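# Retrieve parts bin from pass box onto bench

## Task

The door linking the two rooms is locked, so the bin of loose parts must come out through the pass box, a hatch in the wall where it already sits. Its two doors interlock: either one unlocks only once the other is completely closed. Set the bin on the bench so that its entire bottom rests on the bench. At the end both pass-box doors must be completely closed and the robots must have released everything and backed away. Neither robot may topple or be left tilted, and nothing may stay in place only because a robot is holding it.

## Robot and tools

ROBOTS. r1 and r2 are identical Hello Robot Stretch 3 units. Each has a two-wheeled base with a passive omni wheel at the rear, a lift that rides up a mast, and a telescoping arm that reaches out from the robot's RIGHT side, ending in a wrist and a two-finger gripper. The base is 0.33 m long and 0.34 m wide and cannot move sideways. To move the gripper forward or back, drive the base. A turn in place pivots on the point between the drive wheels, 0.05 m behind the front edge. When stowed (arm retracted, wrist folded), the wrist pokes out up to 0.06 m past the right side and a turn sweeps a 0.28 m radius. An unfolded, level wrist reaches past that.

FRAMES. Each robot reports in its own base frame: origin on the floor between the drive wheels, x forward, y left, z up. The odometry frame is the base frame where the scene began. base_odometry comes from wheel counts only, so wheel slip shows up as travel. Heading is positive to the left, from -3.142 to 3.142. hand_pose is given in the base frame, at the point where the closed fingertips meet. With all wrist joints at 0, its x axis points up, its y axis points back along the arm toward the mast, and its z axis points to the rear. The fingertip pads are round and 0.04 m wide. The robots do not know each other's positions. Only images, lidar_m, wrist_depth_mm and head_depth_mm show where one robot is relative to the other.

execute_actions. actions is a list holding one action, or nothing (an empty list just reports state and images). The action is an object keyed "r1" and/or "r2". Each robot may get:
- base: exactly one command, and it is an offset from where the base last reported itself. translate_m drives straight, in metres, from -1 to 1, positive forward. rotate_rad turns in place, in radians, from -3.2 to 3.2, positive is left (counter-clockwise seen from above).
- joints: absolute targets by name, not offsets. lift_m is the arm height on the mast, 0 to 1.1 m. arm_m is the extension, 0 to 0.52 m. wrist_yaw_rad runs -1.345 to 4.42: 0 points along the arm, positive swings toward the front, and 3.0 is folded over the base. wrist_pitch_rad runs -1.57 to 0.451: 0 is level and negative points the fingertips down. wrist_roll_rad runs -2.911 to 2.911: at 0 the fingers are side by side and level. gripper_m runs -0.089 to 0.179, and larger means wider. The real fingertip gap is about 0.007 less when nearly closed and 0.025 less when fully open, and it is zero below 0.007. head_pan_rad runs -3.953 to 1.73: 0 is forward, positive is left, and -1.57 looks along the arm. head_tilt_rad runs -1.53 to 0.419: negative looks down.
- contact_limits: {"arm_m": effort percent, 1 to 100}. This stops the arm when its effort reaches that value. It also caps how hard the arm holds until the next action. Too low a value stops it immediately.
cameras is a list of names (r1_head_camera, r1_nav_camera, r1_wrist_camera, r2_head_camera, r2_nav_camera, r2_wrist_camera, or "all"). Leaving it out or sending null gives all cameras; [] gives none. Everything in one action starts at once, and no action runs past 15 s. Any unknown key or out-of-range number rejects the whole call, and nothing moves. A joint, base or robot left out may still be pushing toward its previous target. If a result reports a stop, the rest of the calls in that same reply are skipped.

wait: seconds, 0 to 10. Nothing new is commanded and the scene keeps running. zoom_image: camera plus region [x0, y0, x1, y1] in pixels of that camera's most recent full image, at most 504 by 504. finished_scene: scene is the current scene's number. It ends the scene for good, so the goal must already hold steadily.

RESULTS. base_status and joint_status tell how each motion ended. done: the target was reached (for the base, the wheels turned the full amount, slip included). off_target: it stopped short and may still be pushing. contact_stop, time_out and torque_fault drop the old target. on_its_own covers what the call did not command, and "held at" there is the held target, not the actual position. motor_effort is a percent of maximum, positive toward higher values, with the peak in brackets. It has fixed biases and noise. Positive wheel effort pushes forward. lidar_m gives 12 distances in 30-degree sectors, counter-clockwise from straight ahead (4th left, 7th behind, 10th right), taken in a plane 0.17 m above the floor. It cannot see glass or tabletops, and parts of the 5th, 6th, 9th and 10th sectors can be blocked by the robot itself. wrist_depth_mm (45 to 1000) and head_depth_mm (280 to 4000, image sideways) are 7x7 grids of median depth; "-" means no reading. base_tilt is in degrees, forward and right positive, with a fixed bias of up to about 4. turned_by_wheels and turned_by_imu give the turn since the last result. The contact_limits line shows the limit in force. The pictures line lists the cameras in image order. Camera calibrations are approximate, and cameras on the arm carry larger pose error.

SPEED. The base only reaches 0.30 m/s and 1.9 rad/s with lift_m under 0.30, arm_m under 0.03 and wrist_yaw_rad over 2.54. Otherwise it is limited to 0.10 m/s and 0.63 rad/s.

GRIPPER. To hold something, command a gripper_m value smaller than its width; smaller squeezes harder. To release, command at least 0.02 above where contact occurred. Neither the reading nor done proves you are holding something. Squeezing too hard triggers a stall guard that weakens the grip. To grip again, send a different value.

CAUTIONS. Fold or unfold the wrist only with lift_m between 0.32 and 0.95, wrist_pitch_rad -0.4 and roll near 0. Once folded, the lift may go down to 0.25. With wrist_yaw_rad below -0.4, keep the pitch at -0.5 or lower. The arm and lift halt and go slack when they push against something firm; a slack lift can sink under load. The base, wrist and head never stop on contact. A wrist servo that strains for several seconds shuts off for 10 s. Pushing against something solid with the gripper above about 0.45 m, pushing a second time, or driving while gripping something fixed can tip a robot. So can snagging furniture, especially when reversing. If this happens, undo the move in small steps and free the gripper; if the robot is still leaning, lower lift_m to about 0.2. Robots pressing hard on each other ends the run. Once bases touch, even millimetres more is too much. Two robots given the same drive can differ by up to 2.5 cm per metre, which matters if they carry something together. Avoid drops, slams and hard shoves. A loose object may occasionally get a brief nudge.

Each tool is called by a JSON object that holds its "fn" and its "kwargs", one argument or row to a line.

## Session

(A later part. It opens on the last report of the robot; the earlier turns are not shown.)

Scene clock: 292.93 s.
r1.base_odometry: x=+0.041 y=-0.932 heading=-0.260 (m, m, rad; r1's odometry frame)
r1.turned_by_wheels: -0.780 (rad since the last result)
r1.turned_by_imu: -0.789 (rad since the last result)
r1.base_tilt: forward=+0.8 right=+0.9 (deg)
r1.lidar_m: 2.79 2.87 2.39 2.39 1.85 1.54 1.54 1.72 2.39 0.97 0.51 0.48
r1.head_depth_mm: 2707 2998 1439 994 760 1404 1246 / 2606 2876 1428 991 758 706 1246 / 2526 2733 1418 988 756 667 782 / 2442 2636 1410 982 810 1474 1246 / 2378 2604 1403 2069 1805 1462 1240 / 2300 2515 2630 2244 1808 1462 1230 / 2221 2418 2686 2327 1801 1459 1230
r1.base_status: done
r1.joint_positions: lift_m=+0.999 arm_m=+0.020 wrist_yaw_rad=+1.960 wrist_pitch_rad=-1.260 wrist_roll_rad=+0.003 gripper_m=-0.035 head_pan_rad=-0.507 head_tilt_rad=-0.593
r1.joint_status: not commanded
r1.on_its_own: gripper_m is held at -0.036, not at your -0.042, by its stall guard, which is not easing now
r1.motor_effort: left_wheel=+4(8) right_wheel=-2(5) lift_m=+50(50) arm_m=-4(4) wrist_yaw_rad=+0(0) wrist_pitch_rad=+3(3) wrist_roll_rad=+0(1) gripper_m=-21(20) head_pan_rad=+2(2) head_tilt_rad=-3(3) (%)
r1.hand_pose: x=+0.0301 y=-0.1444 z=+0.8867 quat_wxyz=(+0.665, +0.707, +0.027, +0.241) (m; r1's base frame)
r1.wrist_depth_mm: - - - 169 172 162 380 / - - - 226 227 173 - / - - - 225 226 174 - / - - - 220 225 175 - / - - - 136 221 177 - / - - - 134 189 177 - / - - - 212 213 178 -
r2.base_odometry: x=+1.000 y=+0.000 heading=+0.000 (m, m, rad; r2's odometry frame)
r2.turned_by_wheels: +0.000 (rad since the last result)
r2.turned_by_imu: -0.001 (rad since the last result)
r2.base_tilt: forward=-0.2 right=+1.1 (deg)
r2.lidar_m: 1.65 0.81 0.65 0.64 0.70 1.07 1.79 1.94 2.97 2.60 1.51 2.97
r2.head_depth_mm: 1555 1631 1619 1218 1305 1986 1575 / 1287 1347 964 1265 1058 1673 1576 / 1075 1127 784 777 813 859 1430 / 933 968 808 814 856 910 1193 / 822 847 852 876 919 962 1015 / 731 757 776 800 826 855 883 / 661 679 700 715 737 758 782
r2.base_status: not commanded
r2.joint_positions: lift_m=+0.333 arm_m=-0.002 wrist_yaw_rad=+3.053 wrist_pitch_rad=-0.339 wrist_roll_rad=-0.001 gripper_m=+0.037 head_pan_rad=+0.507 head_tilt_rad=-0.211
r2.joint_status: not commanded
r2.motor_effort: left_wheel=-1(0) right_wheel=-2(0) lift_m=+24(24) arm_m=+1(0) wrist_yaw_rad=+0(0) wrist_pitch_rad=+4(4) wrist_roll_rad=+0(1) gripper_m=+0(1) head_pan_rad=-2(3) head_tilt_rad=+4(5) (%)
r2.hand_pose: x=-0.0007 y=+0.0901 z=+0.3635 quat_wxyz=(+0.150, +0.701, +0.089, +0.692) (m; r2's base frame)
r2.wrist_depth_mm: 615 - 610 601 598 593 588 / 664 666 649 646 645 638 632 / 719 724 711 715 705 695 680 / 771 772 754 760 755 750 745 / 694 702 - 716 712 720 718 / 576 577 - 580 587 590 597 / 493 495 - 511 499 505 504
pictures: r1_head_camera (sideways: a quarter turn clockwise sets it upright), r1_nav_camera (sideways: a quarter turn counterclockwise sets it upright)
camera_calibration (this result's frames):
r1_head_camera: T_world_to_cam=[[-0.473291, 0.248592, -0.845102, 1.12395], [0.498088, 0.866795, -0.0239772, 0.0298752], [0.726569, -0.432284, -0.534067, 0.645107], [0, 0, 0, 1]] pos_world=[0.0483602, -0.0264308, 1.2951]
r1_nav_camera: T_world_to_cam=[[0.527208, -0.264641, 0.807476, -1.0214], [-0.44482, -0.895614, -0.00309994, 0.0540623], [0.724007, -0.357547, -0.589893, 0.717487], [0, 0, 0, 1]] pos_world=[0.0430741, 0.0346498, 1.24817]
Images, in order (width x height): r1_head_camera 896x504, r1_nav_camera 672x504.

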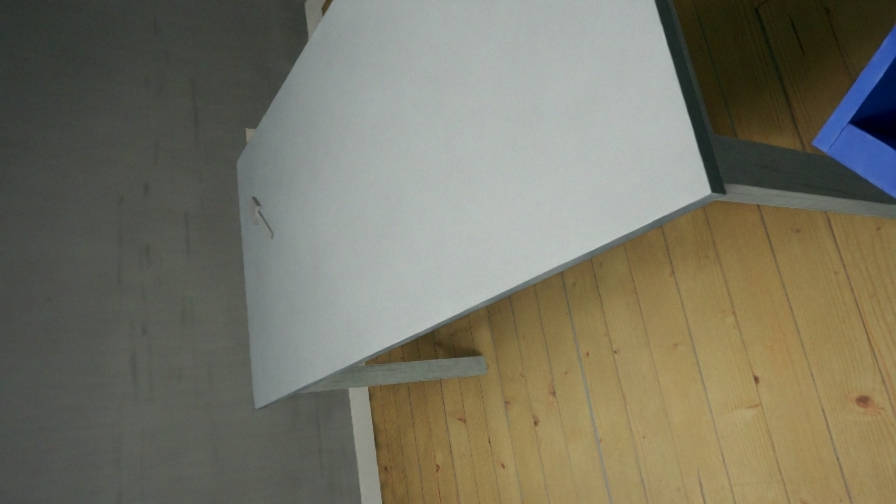

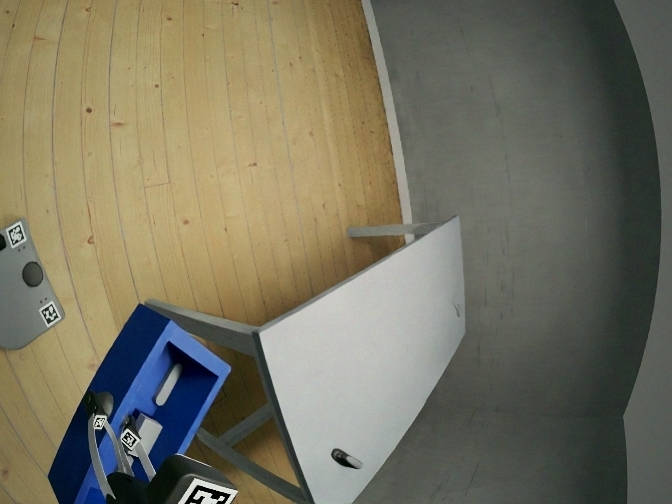

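{"fn": "execute_actions", "kwargs": {
  "actions": [
    {"r1":{"base":{"translate_m":0.8},"joints":{"head_pan_rad":-1.57,"head_tilt_rad":-0.9}}}
  ],
  "cameras": []
}}

{"fn": "execute_actions", "kwargs": {
  "actions": [
    {"r1":{"joints":{"arm_m":0.42}}}
  ],
  "cameras": ["r1_nav_camera","r1_head_camera"]
}}

Scene clock: 314.70 s.
r1.base_odometry: x=+0.814 y=-1.138 heading=-0.260 (m, m, rad; r1's odometry frame)
r1.turned_by_wheels: +0.000 (rad since the last result)
r1.turned_by_imu: -0.001 (rad since the last result)
r1.base_tilt: forward=+0.9 right=+0.9 (deg)
r1.lidar_m: 2.00 2.24 2.24 2.23 2.49 2.33 2.32 0.51 1.05 1.04 1.17 1.13
r1.head_depth_mm: 2121 - - 656 613 1243 1102 / 2195 2357 - - - 415 1114 / 2227 1732 - - - 389 1114 / 2263 1036 - - - 354 1094 / 2311 1012 809 676 616 - 1054 / 2358 1004 807 673 1446 - 358 / 2406 1000 804 671 1401 421 343
r1.base_status: done
r1.joint_positions: lift_m=+0.999 arm_m=+0.020 wrist_yaw_rad=+1.960 wrist_pitch_rad=-1.260 wrist_roll_rad=+0.003 gripper_m=-0.035 head_pan_rad=-1.563 head_tilt_rad=-0.889
r1.joint_status: all done
r1.on_its_own: gripper_m is held at -0.036, not at your -0.042, by its stall guard, which is not easing now
r1.motor_effort: left_wheel=+3(9) right_wheel=-2(2) lift_m=+50(50) arm_m=-4(4) wrist_yaw_rad=+0(1) wrist_pitch_rad=+3(3) wrist_roll_rad=+0(1) gripper_m=-20(20) head_pan_rad=-3(31) head_tilt_rad=-4(20) (%)
r1.hand_pose: x=+0.0301 y=-0.1444 z=+0.8867 quat_wxyz=(+0.665, +0.707, +0.027, +0.241) (m; r1's base frame)
r1.wrist_depth_mm: - - - 169 171 161 - / - - - 226 228 172 - / - - - 224 225 174 - / - - - 219 223 175 - / - - - 136 221 175 296 / - - - 134 188 177 278 / - - - 212 215 180 272
r2.base_odometry: x=+1.000 y=+0.000 heading=+0.000 (m, m, rad; r2's odometry frame)
r2.turned_by_wheels: +0.000 (rad since the last result)
r2.turned_by_imu: -0.006 (rad since the last result)
r2.base_tilt: forward=-0.1 right=+1.0 (deg)
r2.lidar_m: 1.65 0.81 0.65 0.64 0.70 1.07 1.79 1.95 2.98 2.60 1.51 2.97
r2.head_depth_mm: 1555 1631 1617 1221 1311 1973 1570 / 1283 1360 967 1267 1053 1670 1584 / 1081 1126 783 778 810 860 1432 / 934 969 811 813 853 907 1194 / 821 848 851 876 917 957 1014 / 733 755 775 799 829 856 882 / 661 678 696 715 736 759 781
r2.base_status: not commanded
r2.joint_positions: lift_m=+0.333 arm_m=-0.002 wrist_yaw_rad=+3.053 wrist_pitch_rad=-0.339 wrist_roll_rad=-0.001 gripper_m=+0.037 head_pan_rad=+0.507 head_tilt_rad=-0.211
r2.joint_status: not commanded
r2.motor_effort: left_wheel=+0(0) right_wheel=+0(0) lift_m=+24(24) arm_m=+0(0) wrist_yaw_rad=+0(0) wrist_pitch_rad=+4(4) wrist_roll_rad=+0(1) gripper_m=+0(1) head_pan_rad=-2(2) head_tilt_rad=+4(4) (%)
r2.hand_pose: x=-0.0007 y=+0.0901 z=+0.3635 quat_wxyz=(+0.150, +0.701, +0.089, +0.692) (m; r2's base frame)
r2.wrist_depth_mm: 622 - 611 605 594 601 586 / 666 673 655 653 650 646 642 / 718 716 711 700 692 694 696 / 781 773 753 773 747 750 752 / 684 698 - 714 707 715 715 / 575 573 - 586 587 585 587 / 491 492 - 515 501 503 513
pictures: none
No camera images: the call's "cameras" was empty. Leave "cameras" out to get every camera's image.

Scene clock: 318.83 s.
r1.base_odometry: x=+0.814 y=-1.138 heading=-0.260 (m, m, rad; r1's odometry frame)
r1.turned_by_wheels: +0.000 (rad since the last result)
r1.turned_by_imu: +0.000 (rad since the last result)
r1.base_tilt: forward=+0.8 right=+0.9 (deg)
r1.lidar_m: 2.00 2.24 2.23 2.22 2.49 2.33 2.32 0.51 1.05 1.04 1.17 1.13
r1.head_depth_mm: 2249 1038 825 688 613 1261 1102 / 2200 1030 821 685 625 1250 1118 / 2259 990 672 680 1343 1251 1114 / 2236 948 651 679 1346 1250 1111 / 2279 976 623 676 1363 1248 1107 / 2362 1004 603 658 1385 1243 1105 / 2415 998 780 671 1382 1236 1097
r1.base_status: not commanded
r1.joint_positions: lift_m=+0.999 arm_m=+0.420 wrist_yaw_rad=+1.960 wrist_pitch_rad=-1.260 wrist_roll_rad=+0.003 gripper_m=-0.035 head_pan_rad=-1.563 head_tilt_rad=-0.889
r1.joint_status: all done
r1.on_its_own: gripper_m is held at -0.036, not at your -0.042, by its stall guard, which is not easing now
r1.motor_effort: left_wheel=+3(3) right_wheel=-1(1) lift_m=+50(50) arm_m=+3(3) wrist_yaw_rad=+0(0) wrist_pitch_rad=+3(3) wrist_roll_rad=-1(1) gripper_m=-20(20) head_pan_rad=-3(3) head_tilt_rad=-4(4) (%)
r1.hand_pose: x=+0.0301 y=-0.5438 z=+0.8867 quat_wxyz=(+0.665, +0.707, +0.027, +0.241) (m; r1's base frame)
r1.wrist_depth_mm: - - - 169 171 162 302 / - - 308 227 225 172 300 / - - 301 224 225 173 291 / - 298 299 221 223 176 286 / - 292 292 137 220 177 281 / - 291 288 134 188 178 278 / 288 282 281 212 213 179 270
r2.base_odometry: x=+1.000 y=+0.000 heading=+0.000 (m, m, rad; r2's odometry frame)
r2.turned_by_wheels: +0.000 (rad since the last result)
r2.turned_by_imu: -0.001 (rad since the last result)
r2.base_tilt: forward=-0.1 right=+1.1 (deg)
r2.lidar_m: 1.65 0.81 0.65 0.64 0.70 1.07 1.79 1.95 2.98 2.60 1.51 2.97
r2.head_depth_mm: 1553 1645 1632 1225 1313 1981 1571 / 1286 1350 966 1268 1055 1664 1578 / 1080 1126 784 778 812 863 1441 / 932 967 810 816 853 910 1194 / 821 847 852 875 917 961 1017 / 732 752 777 798 824 854 883 / 660 678 697 717 737 760 785
r2.base_status: not commanded
r2.joint_positions: lift_m=+0.333 arm_m=-0.002 wrist_yaw_rad=+3.053 wrist_pitch_rad=-0.339 wrist_roll_rad=-0.001 gripper_m=+0.037 head_pan_rad=+0.507 head_tilt_rad=-0.211
r2.joint_status: not commanded
r2.motor_effort: left_wheel=-1(0) right_wheel=-1(0) lift_m=+24(24) arm_m=+1(0) wrist_yaw_rad=+0(0) wrist_pitch_rad=+4(4) wrist_roll_rad=+1(1) gripper_m=+0(0) head_pan_rad=-2(3) head_tilt_rad=+4(4) (%)
r2.hand_pose: x=-0.0007 y=+0.0901 z=+0.3635 quat_wxyz=(+0.150, +0.701, +0.089, +0.692) (m; r2's base frame)
r2.wrist_depth_mm: 610 - 609 606 601 593 588 / 667 664 651 640 649 638 639 / 729 721 707 693 698 694 680 / 785 785 771 750 755 743 762 / 687 696 - 717 718 722 722 / 571 574 - 581 589 600 587 / 484 492 - 508 503 503 508
pictures: r1_head_camera (sideways: a quarter turn clockwise sets it upright), r1_nav_camera (sideways: a quarter turn counterclockwise sets it upright)
camera_calibration (this result's frames):
r1_head_camera: T_world_to_cam=[[-0.0183915, 0.757918, -0.652091, 0.869605], [0.999631, 0.000886311, -0.0271633, 0.0309538], [-0.0200096, -0.65235, -0.757654, 0.940496], [0, 0, 0, 1]] pos_world=[0.00386988, -0.0455843, 1.28047]
r1_nav_camera: T_world_to_cam=[[0.0308656, -0.79936, 0.600059, -0.74807], [-0.998569, -0.0508878, -0.0164253, 0.0747846], [0.0436654, -0.598694, -0.799787, 0.994627], [0, 0, 0, 1]] pos_world=[0.0543364, 0.00130582, 1.2456]
Images, in order (width x height): r1_head_camera 896x504, r1_nav_camera 672x504.

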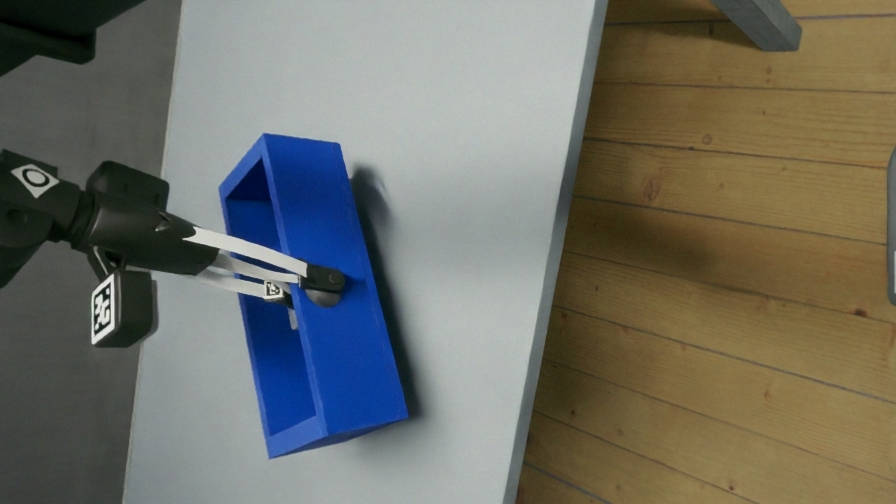

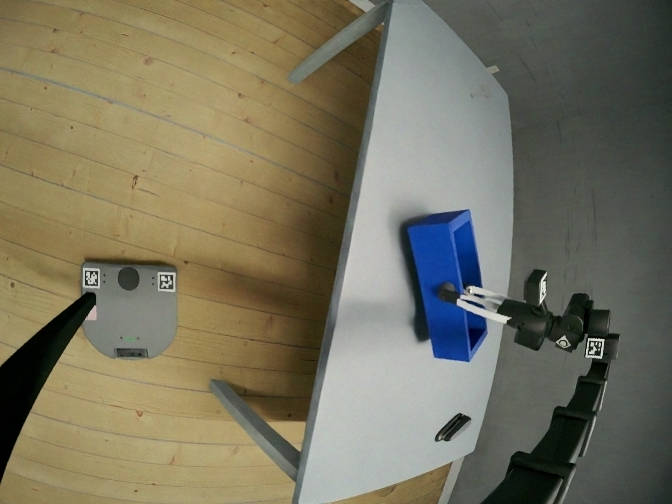

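{"fn": "execute_actions", "kwargs": {
  "actions": [
    {"r1":{"joints":{"arm_m":0.33}}}
  ],
  "cameras": ["r1_head_camera"]
}}

{"fn": "execute_actions", "kwargs": {
  "actions": [
    {"r1":{"joints":{"lift_m":0.945}}}
  ],
  "cameras": ["r1_head_camera","r1_wrist_camera"]
}}

Scene clock: 326.00 s.
r1.base_odometry: x=+0.814 y=-1.138 heading=-0.260 (m, m, rad; r1's odometry frame)
r1.turned_by_wheels: +0.000 (rad since the last result)
r1.turned_by_imu: +0.000 (rad since the last result)
r1.base_tilt: forward=+0.8 right=+0.9 (deg)
r1.lidar_m: 2.00 2.25 2.23 2.22 2.49 2.33 2.32 0.51 1.05 1.04 1.17 1.13
r1.head_depth_mm: 2205 1032 829 688 614 1255 1104 / 2222 1029 823 684 624 1251 1119 / - 958 614 652 1344 1253 1115 / 2367 - 645 647 1345 1251 1108 / 2315 941 631 593 1367 1247 1104 / 2368 1004 630 551 1386 1243 1104 / 2409 996 800 654 1386 1241 1102
r1.base_status: not commanded
r1.joint_positions: lift_m=+0.999 arm_m=+0.330 wrist_yaw_rad=+1.960 wrist_pitch_rad=-1.260 wrist_roll_rad=+0.003 gripper_m=-0.035 head_pan_rad=-1.563 head_tilt_rad=-0.889
r1.joint_status: all done
r1.on_its_own: gripper_m is held at -0.036, not at your -0.042, by its stall guard, which is not easing now
r1.motor_effort: left_wheel=+3(3) right_wheel=-2(2) lift_m=+50(50) arm_m=-4(5) wrist_yaw_rad=-1(0) wrist_pitch_rad=+3(3) wrist_roll_rad=-1(0) gripper_m=-20(20) head_pan_rad=-3(3) head_tilt_rad=-3(4) (%)
r1.hand_pose: x=+0.0301 y=-0.4544 z=+0.8867 quat_wxyz=(+0.665, +0.707, +0.027, +0.241) (m; r1's base frame)
r1.wrist_depth_mm: - - - 168 171 161 302 / - - - 225 227 172 297 / - - - 223 228 174 292 / - - - 220 225 175 285 / - - 292 136 219 177 281 / - - 290 134 189 178 277 / - - 282 212 214 180 271
r2.base_odometry: x=+1.000 y=+0.000 heading=+0.000 (m, m, rad; r2's odometry frame)
r2.turned_by_wheels: +0.000 (rad since the last result)
r2.turned_by_imu: -0.002 (rad since the last result)
r2.base_tilt: forward=-0.1 right=+1.0 (deg)
r2.lidar_m: 1.65 0.81 0.65 0.64 0.70 1.07 1.79 1.95 2.98 2.61 1.51 2.97
r2.head_depth_mm: 1553 1638 1620 1225 1312 1969 1575 / 1286 1352 966 1258 1060 1674 1577 / 1080 1131 785 775 811 865 1431 / 937 964 810 813 854 909 1189 / 823 850 850 875 916 959 1014 / 732 755 775 801 826 855 883 / 662 678 697 716 738 758 780
r2.base_status: not commanded
r2.joint_positions: lift_m=+0.333 arm_m=-0.002 wrist_yaw_rad=+3.053 wrist_pitch_rad=-0.339 wrist_roll_rad=-0.001 gripper_m=+0.037 head_pan_rad=+0.507 head_tilt_rad=-0.211
r2.joint_status: not commanded
r2.motor_effort: left_wheel=+0(0) right_wheel=-1(0) lift_m=+24(24) arm_m=+1(0) wrist_yaw_rad=+0(0) wrist_pitch_rad=+4(4) wrist_roll_rad=+0(0) gripper_m=-1(0) head_pan_rad=-3(3) head_tilt_rad=+4(4) (%)
r2.hand_pose: x=-0.0007 y=+0.0901 z=+0.3635 quat_wxyz=(+0.150, +0.701, +0.089, +0.692) (m; r2's base frame)
r2.wrist_depth_mm: 622 - 608 602 599 592 592 / 667 673 656 651 646 636 640 / 724 722 717 704 697 698 687 / 783 772 762 764 750 742 733 / 694 695 - 710 714 721 712 / 572 569 - 577 591 593 598 / 491 497 - 515 498 499 507
pictures: r1_head_camera (sideways: a quarter turn clockwise sets it upright)
camera_calibration (this result's frames):
r1_head_camera: T_world_to_cam=[[-0.0183916, 0.757918, -0.652091, 0.869605], [0.999631, 0.00088643, -0.0271633, 0.0309538], [-0.0200095, -0.65235, -0.757654, 0.940496], [0, 0, 0, 1]] pos_world=[0.00386988, -0.0455843, 1.28047]
Images, in order (width x height): r1_head_camera 896x504.

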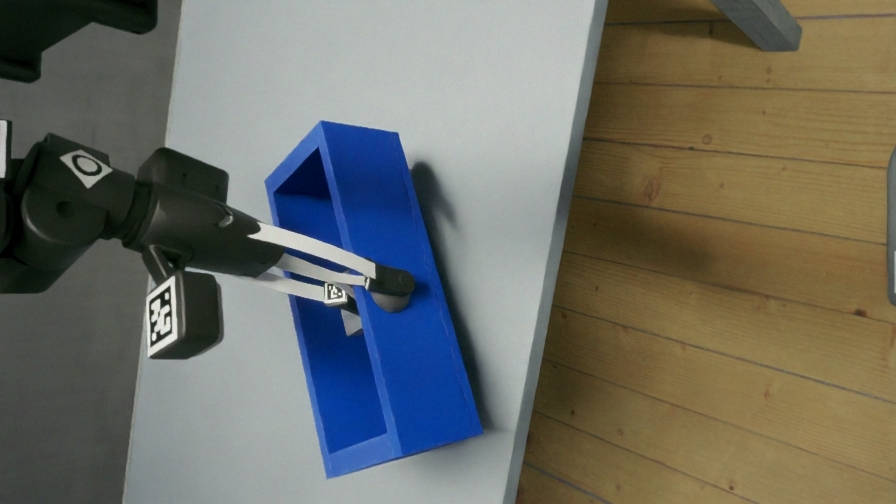

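Scene clock: 327.33 s.
r1.base_odometry: x=+0.814 y=-1.138 heading=-0.260 (m, m, rad; r1's odometry frame)
r1.turned_by_wheels: +0.000 (rad since the last result)
r1.turned_by_imu: +0.000 (rad since the last result)
r1.base_tilt: forward=+0.8 right=+0.9 (deg)
r1.lidar_m: 2.00 2.25 2.23 2.22 2.50 2.33 2.32 0.51 1.05 1.04 1.17 1.13
r1.head_depth_mm: 2054 - 802 687 614 1257 1104 / - 1027 822 682 624 1257 1115 / - - 703 650 1350 1250 1113 / 2201 - 705 634 1342 1242 1111 / 2311 1045 787 615 1370 1241 1108 / 2359 1004 805 592 1386 1243 1102 / 2406 997 801 655 1386 1236 1101
r1.base_status: not commanded
r1.joint_positions: lift_m=+0.945 arm_m=+0.330 wrist_yaw_rad=+1.960 wrist_pitch_rad=-1.260 wrist_roll_rad=+0.003 gripper_m=-0.035 head_pan_rad=-1.563 head_tilt_rad=-0.889
r1.joint_status: all done
r1.on_its_own: gripper_m is held at -0.036, not at your -0.042, by its stall guard, which is not easing now
r1.motor_effort: left_wheel=+3(3) right_wheel=-1(2) lift_m=+24(42) arm_m=-4(4) wrist_yaw_rad=+0(0) wrist_pitch_rad=+3(3) wrist_roll_rad=+0(1) gripper_m=-20(20) head_pan_rad=-1(3) head_tilt_rad=-4(4) (%)
r1.hand_pose: x=+0.0301 y=-0.4544 z=+0.8327 quat_wxyz=(+0.665, +0.707, +0.027, +0.241) (m; r1's base frame)
r1.wrist_depth_mm: - - - 168 170 163 247 / - - - 226 226 174 241 / - - - 223 225 175 236 / - - 241 220 223 177 231 / - - 236 136 218 178 229 / - - 235 134 187 179 224 / - 232 228 209 210 180 219
r2.base_odometry: x=+1.000 y=+0.000 heading=+0.000 (m, m, rad; r2's odometry frame)
r2.turned_by_wheels: +0.000 (rad since the last result)
r2.turned_by_imu: +0.000 (rad since the last result)
r2.base_tilt: forward=-0.1 right=+1.1 (deg)
r2.lidar_m: 1.65 0.81 0.65 0.64 0.70 1.07 1.79 1.95 2.98 2.60 1.51 2.97
r2.head_depth_mm: 1551 1644 1624 1217 1308 1978 1569 / 1281 1351 965 1262 1058 1681 1585 / 1076 1131 786 775 810 860 1436 / 926 966 807 815 856 909 1188 / 824 848 849 872 913 956 1012 / 732 756 777 800 825 857 880 / 663 677 698 716 737 757 781
r2.base_status: not commanded
r2.joint_positions: lift_m=+0.333 arm_m=-0.002 wrist_yaw_rad=+3.053 wrist_pitch_rad=-0.339 wrist_roll_rad=-0.001 gripper_m=+0.037 head_pan_rad=+0.507 head_tilt_rad=-0.211
r2.joint_status: not commanded
r2.motor_effort: left_wheel=-1(0) right_wheel=+0(0) lift_m=+24(24) arm_m=+1(0) wrist_yaw_rad=+0(0) wrist_pitch_rad=+4(4) wrist_roll_rad=+1(0) gripper_m=+0(0) head_pan_rad=-2(2) head_tilt_rad=+5(4) (%)
r2.hand_pose: x=-0.0007 y=+0.0901 z=+0.3635 quat_wxyz=(+0.150, +0.701, +0.089, +0.692) (m; r2's base frame)
r2.wrist_depth_mm: 615 - 607 611 605 593 593 / 666 673 648 656 646 632 630 / 718 722 709 702 699 694 693 / 770 772 770 757 746 747 739 / 692 690 - 699 714 714 725 / 573 580 - 584 600 588 598 / 489 493 - 518 498 506 501
pictures: r1_head_camera (sideways: a quarter turn clockwise sets it upright), r1_wrist_camera
camera_calibration (this result's frames):
r1_head_camera: T_world_to_cam=[[-0.0183917, 0.757918, -0.652091, 0.869605], [0.999631, 0.000886668, -0.0271633, 0.0309538], [-0.0200093, -0.65235, -0.757654, 0.940496], [0, 0, 0, 1]] pos_world=[0.00386989, -0.0455843, 1.28047]
r1_wrist_camera: T_world_to_cam=[[0.354404, -0.934998, -0.0132886, -0.422774], [-0.927841, -0.349854, -0.129281, 0.0120024], [0.116228, 0.0581474, -0.991519, 1.01072], [0, 0, 0, 1]] pos_world=[0.0434955, -0.449864, 0.998078]
Images, in order (width x height): r1_head_camera 896x504, r1_wrist_camera 644x364.

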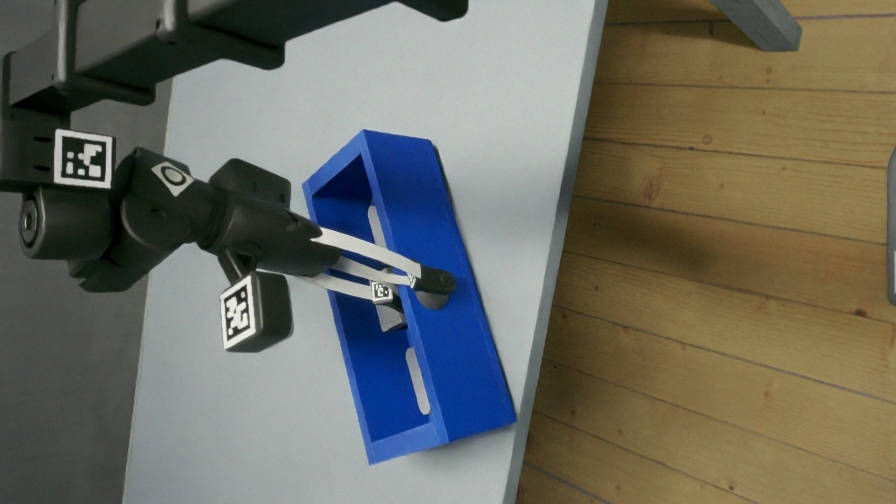

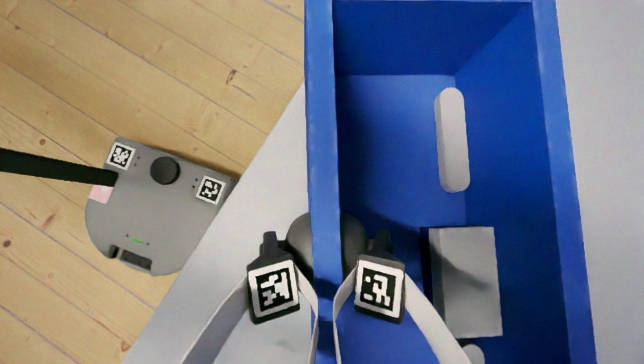

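{"fn": "execute_actions", "kwargs": {
  "actions": [
    {"r1":{"joints":{"arm_m":0.39,"lift_m":0.955}}}
  ],
  "cameras": []
}}

{"fn": "execute_actions", "kwargs": {
  "actions": [
    {"r1":{"joints":{"lift_m":0.925}}}
  ],
  "cameras": ["r1_head_camera"]
}}

Scene clock: 332.30 s.
r1.base_odometry: x=+0.814 y=-1.138 heading=-0.260 (m, m, rad; r1's odometry frame)
r1.turned_by_wheels: +0.000 (rad since the last result)
r1.turned_by_imu: +0.000 (rad since the last result)
r1.base_tilt: forward=+0.8 right=+1.0 (deg)
r1.lidar_m: 2.01 2.25 2.23 2.23 2.50 2.33 2.32 0.51 1.05 1.04 1.17 1.14
r1.head_depth_mm: - - 803 686 615 1258 1105 / 2244 1028 822 685 625 1257 1116 / - 988 693 681 1345 1254 1115 / - - 716 663 1346 1248 1109 / 2321 1065 701 645 1363 1244 1103 / 2361 1006 695 629 1389 1239 1103 / 2409 998 800 669 1384 1233 1101
r1.base_status: not commanded
r1.joint_positions: lift_m=+0.954 arm_m=+0.390 wrist_yaw_rad=+1.960 wrist_pitch_rad=-1.260 wrist_roll_rad=+0.003 gripper_m=-0.035 head_pan_rad=-1.563 head_tilt_rad=-0.889
r1.joint_status: all done
r1.on_its_own: gripper_m is held at -0.036, not at your -0.042, by its stall guard, which is not easing now
r1.motor_effort: left_wheel=+3(3) right_wheel=-2(2) lift_m=+50(54) arm_m=+3(3) wrist_yaw_rad=+0(0) wrist_pitch_rad=+3(3) wrist_roll_rad=-1(1) gripper_m=-20(20) head_pan_rad=-3(3) head_tilt_rad=-4(4) (%)
r1.hand_pose: x=+0.0301 y=-0.5138 z=+0.8417 quat_wxyz=(+0.665, +0.707, +0.027, +0.241) (m; r1's base frame)
r1.wrist_depth_mm: - - - 169 170 161 254 / - - 258 226 228 172 250 / - - 254 224 228 174 245 / - 252 249 220 224 175 242 / - 247 247 137 222 175 236 / - 244 242 134 188 178 233 / 241 240 237 211 215 179 229
r2.base_odometry: x=+1.000 y=+0.000 heading=+0.000 (m, m, rad; r2's odometry frame)
r2.turned_by_wheels: +0.000 (rad since the last result)
r2.turned_by_imu: -0.001 (rad since the last result)
r2.base_tilt: forward=-0.2 right=+1.2 (deg)
r2.lidar_m: 1.65 0.81 0.65 0.64 0.70 1.07 1.79 1.95 2.98 2.60 1.51 2.97
r2.head_depth_mm: 1543 1642 1625 1221 1312 1975 1577 / 1279 1359 967 1262 1057 1681 1574 / 1083 1134 786 776 812 859 1432 / 933 970 809 813 853 909 1196 / 819 847 850 876 913 963 1016 / 732 757 775 801 826 854 882 / 661 680 696 714 737 757 784
r2.base_status: not commanded
r2.joint_positions: lift_m=+0.333 arm_m=-0.002 wrist_yaw_rad=+3.053 wrist_pitch_rad=-0.339 wrist_roll_rad=-0.001 gripper_m=+0.037 head_pan_rad=+0.507 head_tilt_rad=-0.211
r2.joint_status: not commanded
r2.motor_effort: left_wheel=+0(0) right_wheel=-1(0) lift_m=+24(24) arm_m=+0(1) wrist_yaw_rad=+0(0) wrist_pitch_rad=+4(4) wrist_roll_rad=+1(1) gripper_m=+0(0) head_pan_rad=-2(2) head_tilt_rad=+4(5) (%)
r2.hand_pose: x=-0.0007 y=+0.0901 z=+0.3635 quat_wxyz=(+0.150, +0.701, +0.089, +0.692) (m; r2's base frame)
r2.wrist_depth_mm: 621 - 607 599 600 590 592 / 660 675 658 653 641 637 640 / 731 716 703 709 697 695 693 / 786 779 756 758 754 745 757 / 695 698 - 705 714 716 716 / 575 577 - 586 590 586 598 / 490 496 - 515 499 504 503
pictures: none
No camera images: the call's "cameras" was empty. Leave "cameras" out to get every camera's image.

Scene clock: 333.80 s.
r1.base_odometry: x=+0.814 y=-1.138 heading=-0.260 (m, m, rad; r1's odometry frame)
r1.turned_by_wheels: +0.000 (rad since the last result)
r1.turned_by_imu: -0.007 (rad since the last result)
r1.base_tilt: forward=+0.8 right=+0.9 (deg)
r1.lidar_m: 2.00 2.24 2.24 2.23 2.49 2.33 2.32 0.51 1.05 1.04 1.17 1.13
r1.head_depth_mm: 2090 - 803 671 613 1258 1101 / - 1009 823 685 624 1262 1117 / - 1021 720 682 1351 1252 1111 / 2197 1071 724 670 1343 1247 1120 / 2327 1049 718 650 1359 1246 1106 / 2342 1003 716 629 1385 1241 1103 / 2408 998 801 670 1386 1238 1099
r1.base_status: not commanded
r1.joint_positions: lift_m=+0.931 arm_m=+0.390 wrist_yaw_rad=+1.960 wrist_pitch_rad=-1.244 wrist_roll_rad=+0.003 gripper_m=-0.035 head_pan_rad=-1.563 head_tilt_rad=-0.890
r1.joint_status: lift_m contact_stop (moved -0.023 of -0.029)
r1.on_its_own: gripper_m is held at -0.036, not at your -0.042, by its stall guard, which is not easing now; lift_m is slack since a contact_stop, until your next command for it (your +0.925 is given up)
r1.motor_effort: left_wheel=+0(2) right_wheel=+4(14) lift_m=+33(42) arm_m=+3(3) wrist_yaw_rad=-1(0) wrist_pitch_rad=-2(6) wrist_roll_rad=-1(0) gripper_m=-19(20) head_pan_rad=-3(3) head_tilt_rad=-3(4) (%)
r1.hand_pose: x=+0.0338 y=-0.5124 z=+0.8193 quat_wxyz=(+0.663, +0.707, +0.021, +0.246) (m; r1's base frame)
r1.wrist_depth_mm: - - - 168 170 163 236 / - - 240 225 223 177 231 / - - 233 221 220 180 227 / - 230 229 217 216 181 220 / - 226 224 134 212 177 140 / 990 222 220 131 201 175 141 / 220 217 216 206 204 173 134
r2.base_odometry: x=+1.000 y=+0.000 heading=+0.000 (m, m, rad; r2's odometry frame)
r2.turned_by_wheels: +0.000 (rad since the last result)
r2.turned_by_imu: +0.000 (rad since the last result)
r2.base_tilt: forward=-0.1 right=+1.0 (deg)
r2.lidar_m: 1.65 0.81 0.65 0.64 0.70 1.07 1.79 1.95 2.98 2.60 1.51 2.96
r2.head_depth_mm: 1538 1641 1622 1217 1308 1975 1569 / 1281 1361 966 1269 1057 1669 1570 / 1084 1125 784 776 813 860 1430 / 934 968 808 815 854 909 1196 / 821 850 849 874 914 964 1017 / 733 755 777 801 825 851 884 / 661 678 698 718 738 758 783
r2.base_status: not commanded
r2.joint_positions: lift_m=+0.333 arm_m=-0.002 wrist_yaw_rad=+3.053 wrist_pitch_rad=-0.339 wrist_roll_rad=-0.001 gripper_m=+0.037 head_pan_rad=+0.507 head_tilt_rad=-0.211
r2.joint_status: not commanded
r2.motor_effort: left_wheel=-1(0) right_wheel=-1(0) lift_m=+24(24) arm_m=+1(0) wrist_yaw_rad=+0(0) wrist_pitch_rad=+4(4) wrist_roll_rad=+0(1) gripper_m=-1(1) head_pan_rad=-2(2) head_tilt_rad=+4(4) (%)
r2.hand_pose: x=-0.0007 y=+0.0901 z=+0.3635 quat_wxyz=(+0.150, +0.701, +0.089, +0.692) (m; r2's base frame)
r2.wrist_depth_mm: 619 - 607 603 604 592 588 / 677 666 651 645 637 639 632 / 721 714 711 712 691 681 688 / 783 771 773 758 747 745 745 / 694 684 - 705 716 714 721 / 581 575 - 579 589 595 590 / 494 493 - 509 502 506 508
pictures: r1_head_camera (sideways: a quarter turn clockwise sets it upright)
camera_calibration (this result's frames):
r1_head_camera: T_world_to_cam=[[-0.0182652, 0.758261, -0.651695, 0.869088], [0.999631, 0.000730561, -0.0271669, 0.0309584], [-0.0201235, -0.651951, -0.757994, 0.940939], [0, 0, 0, 1]] pos_world=[0.00386204, -0.0455727, 1.28045]
Images, in order (width x height): r1_head_camera 896x504.

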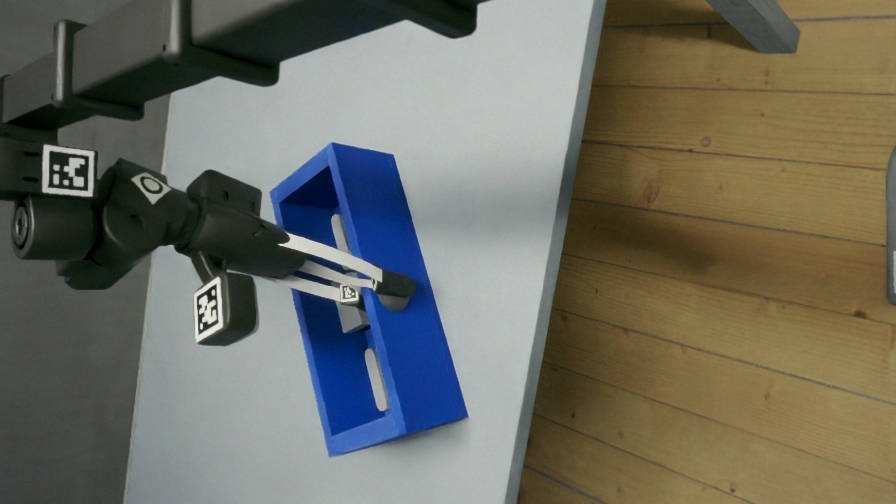

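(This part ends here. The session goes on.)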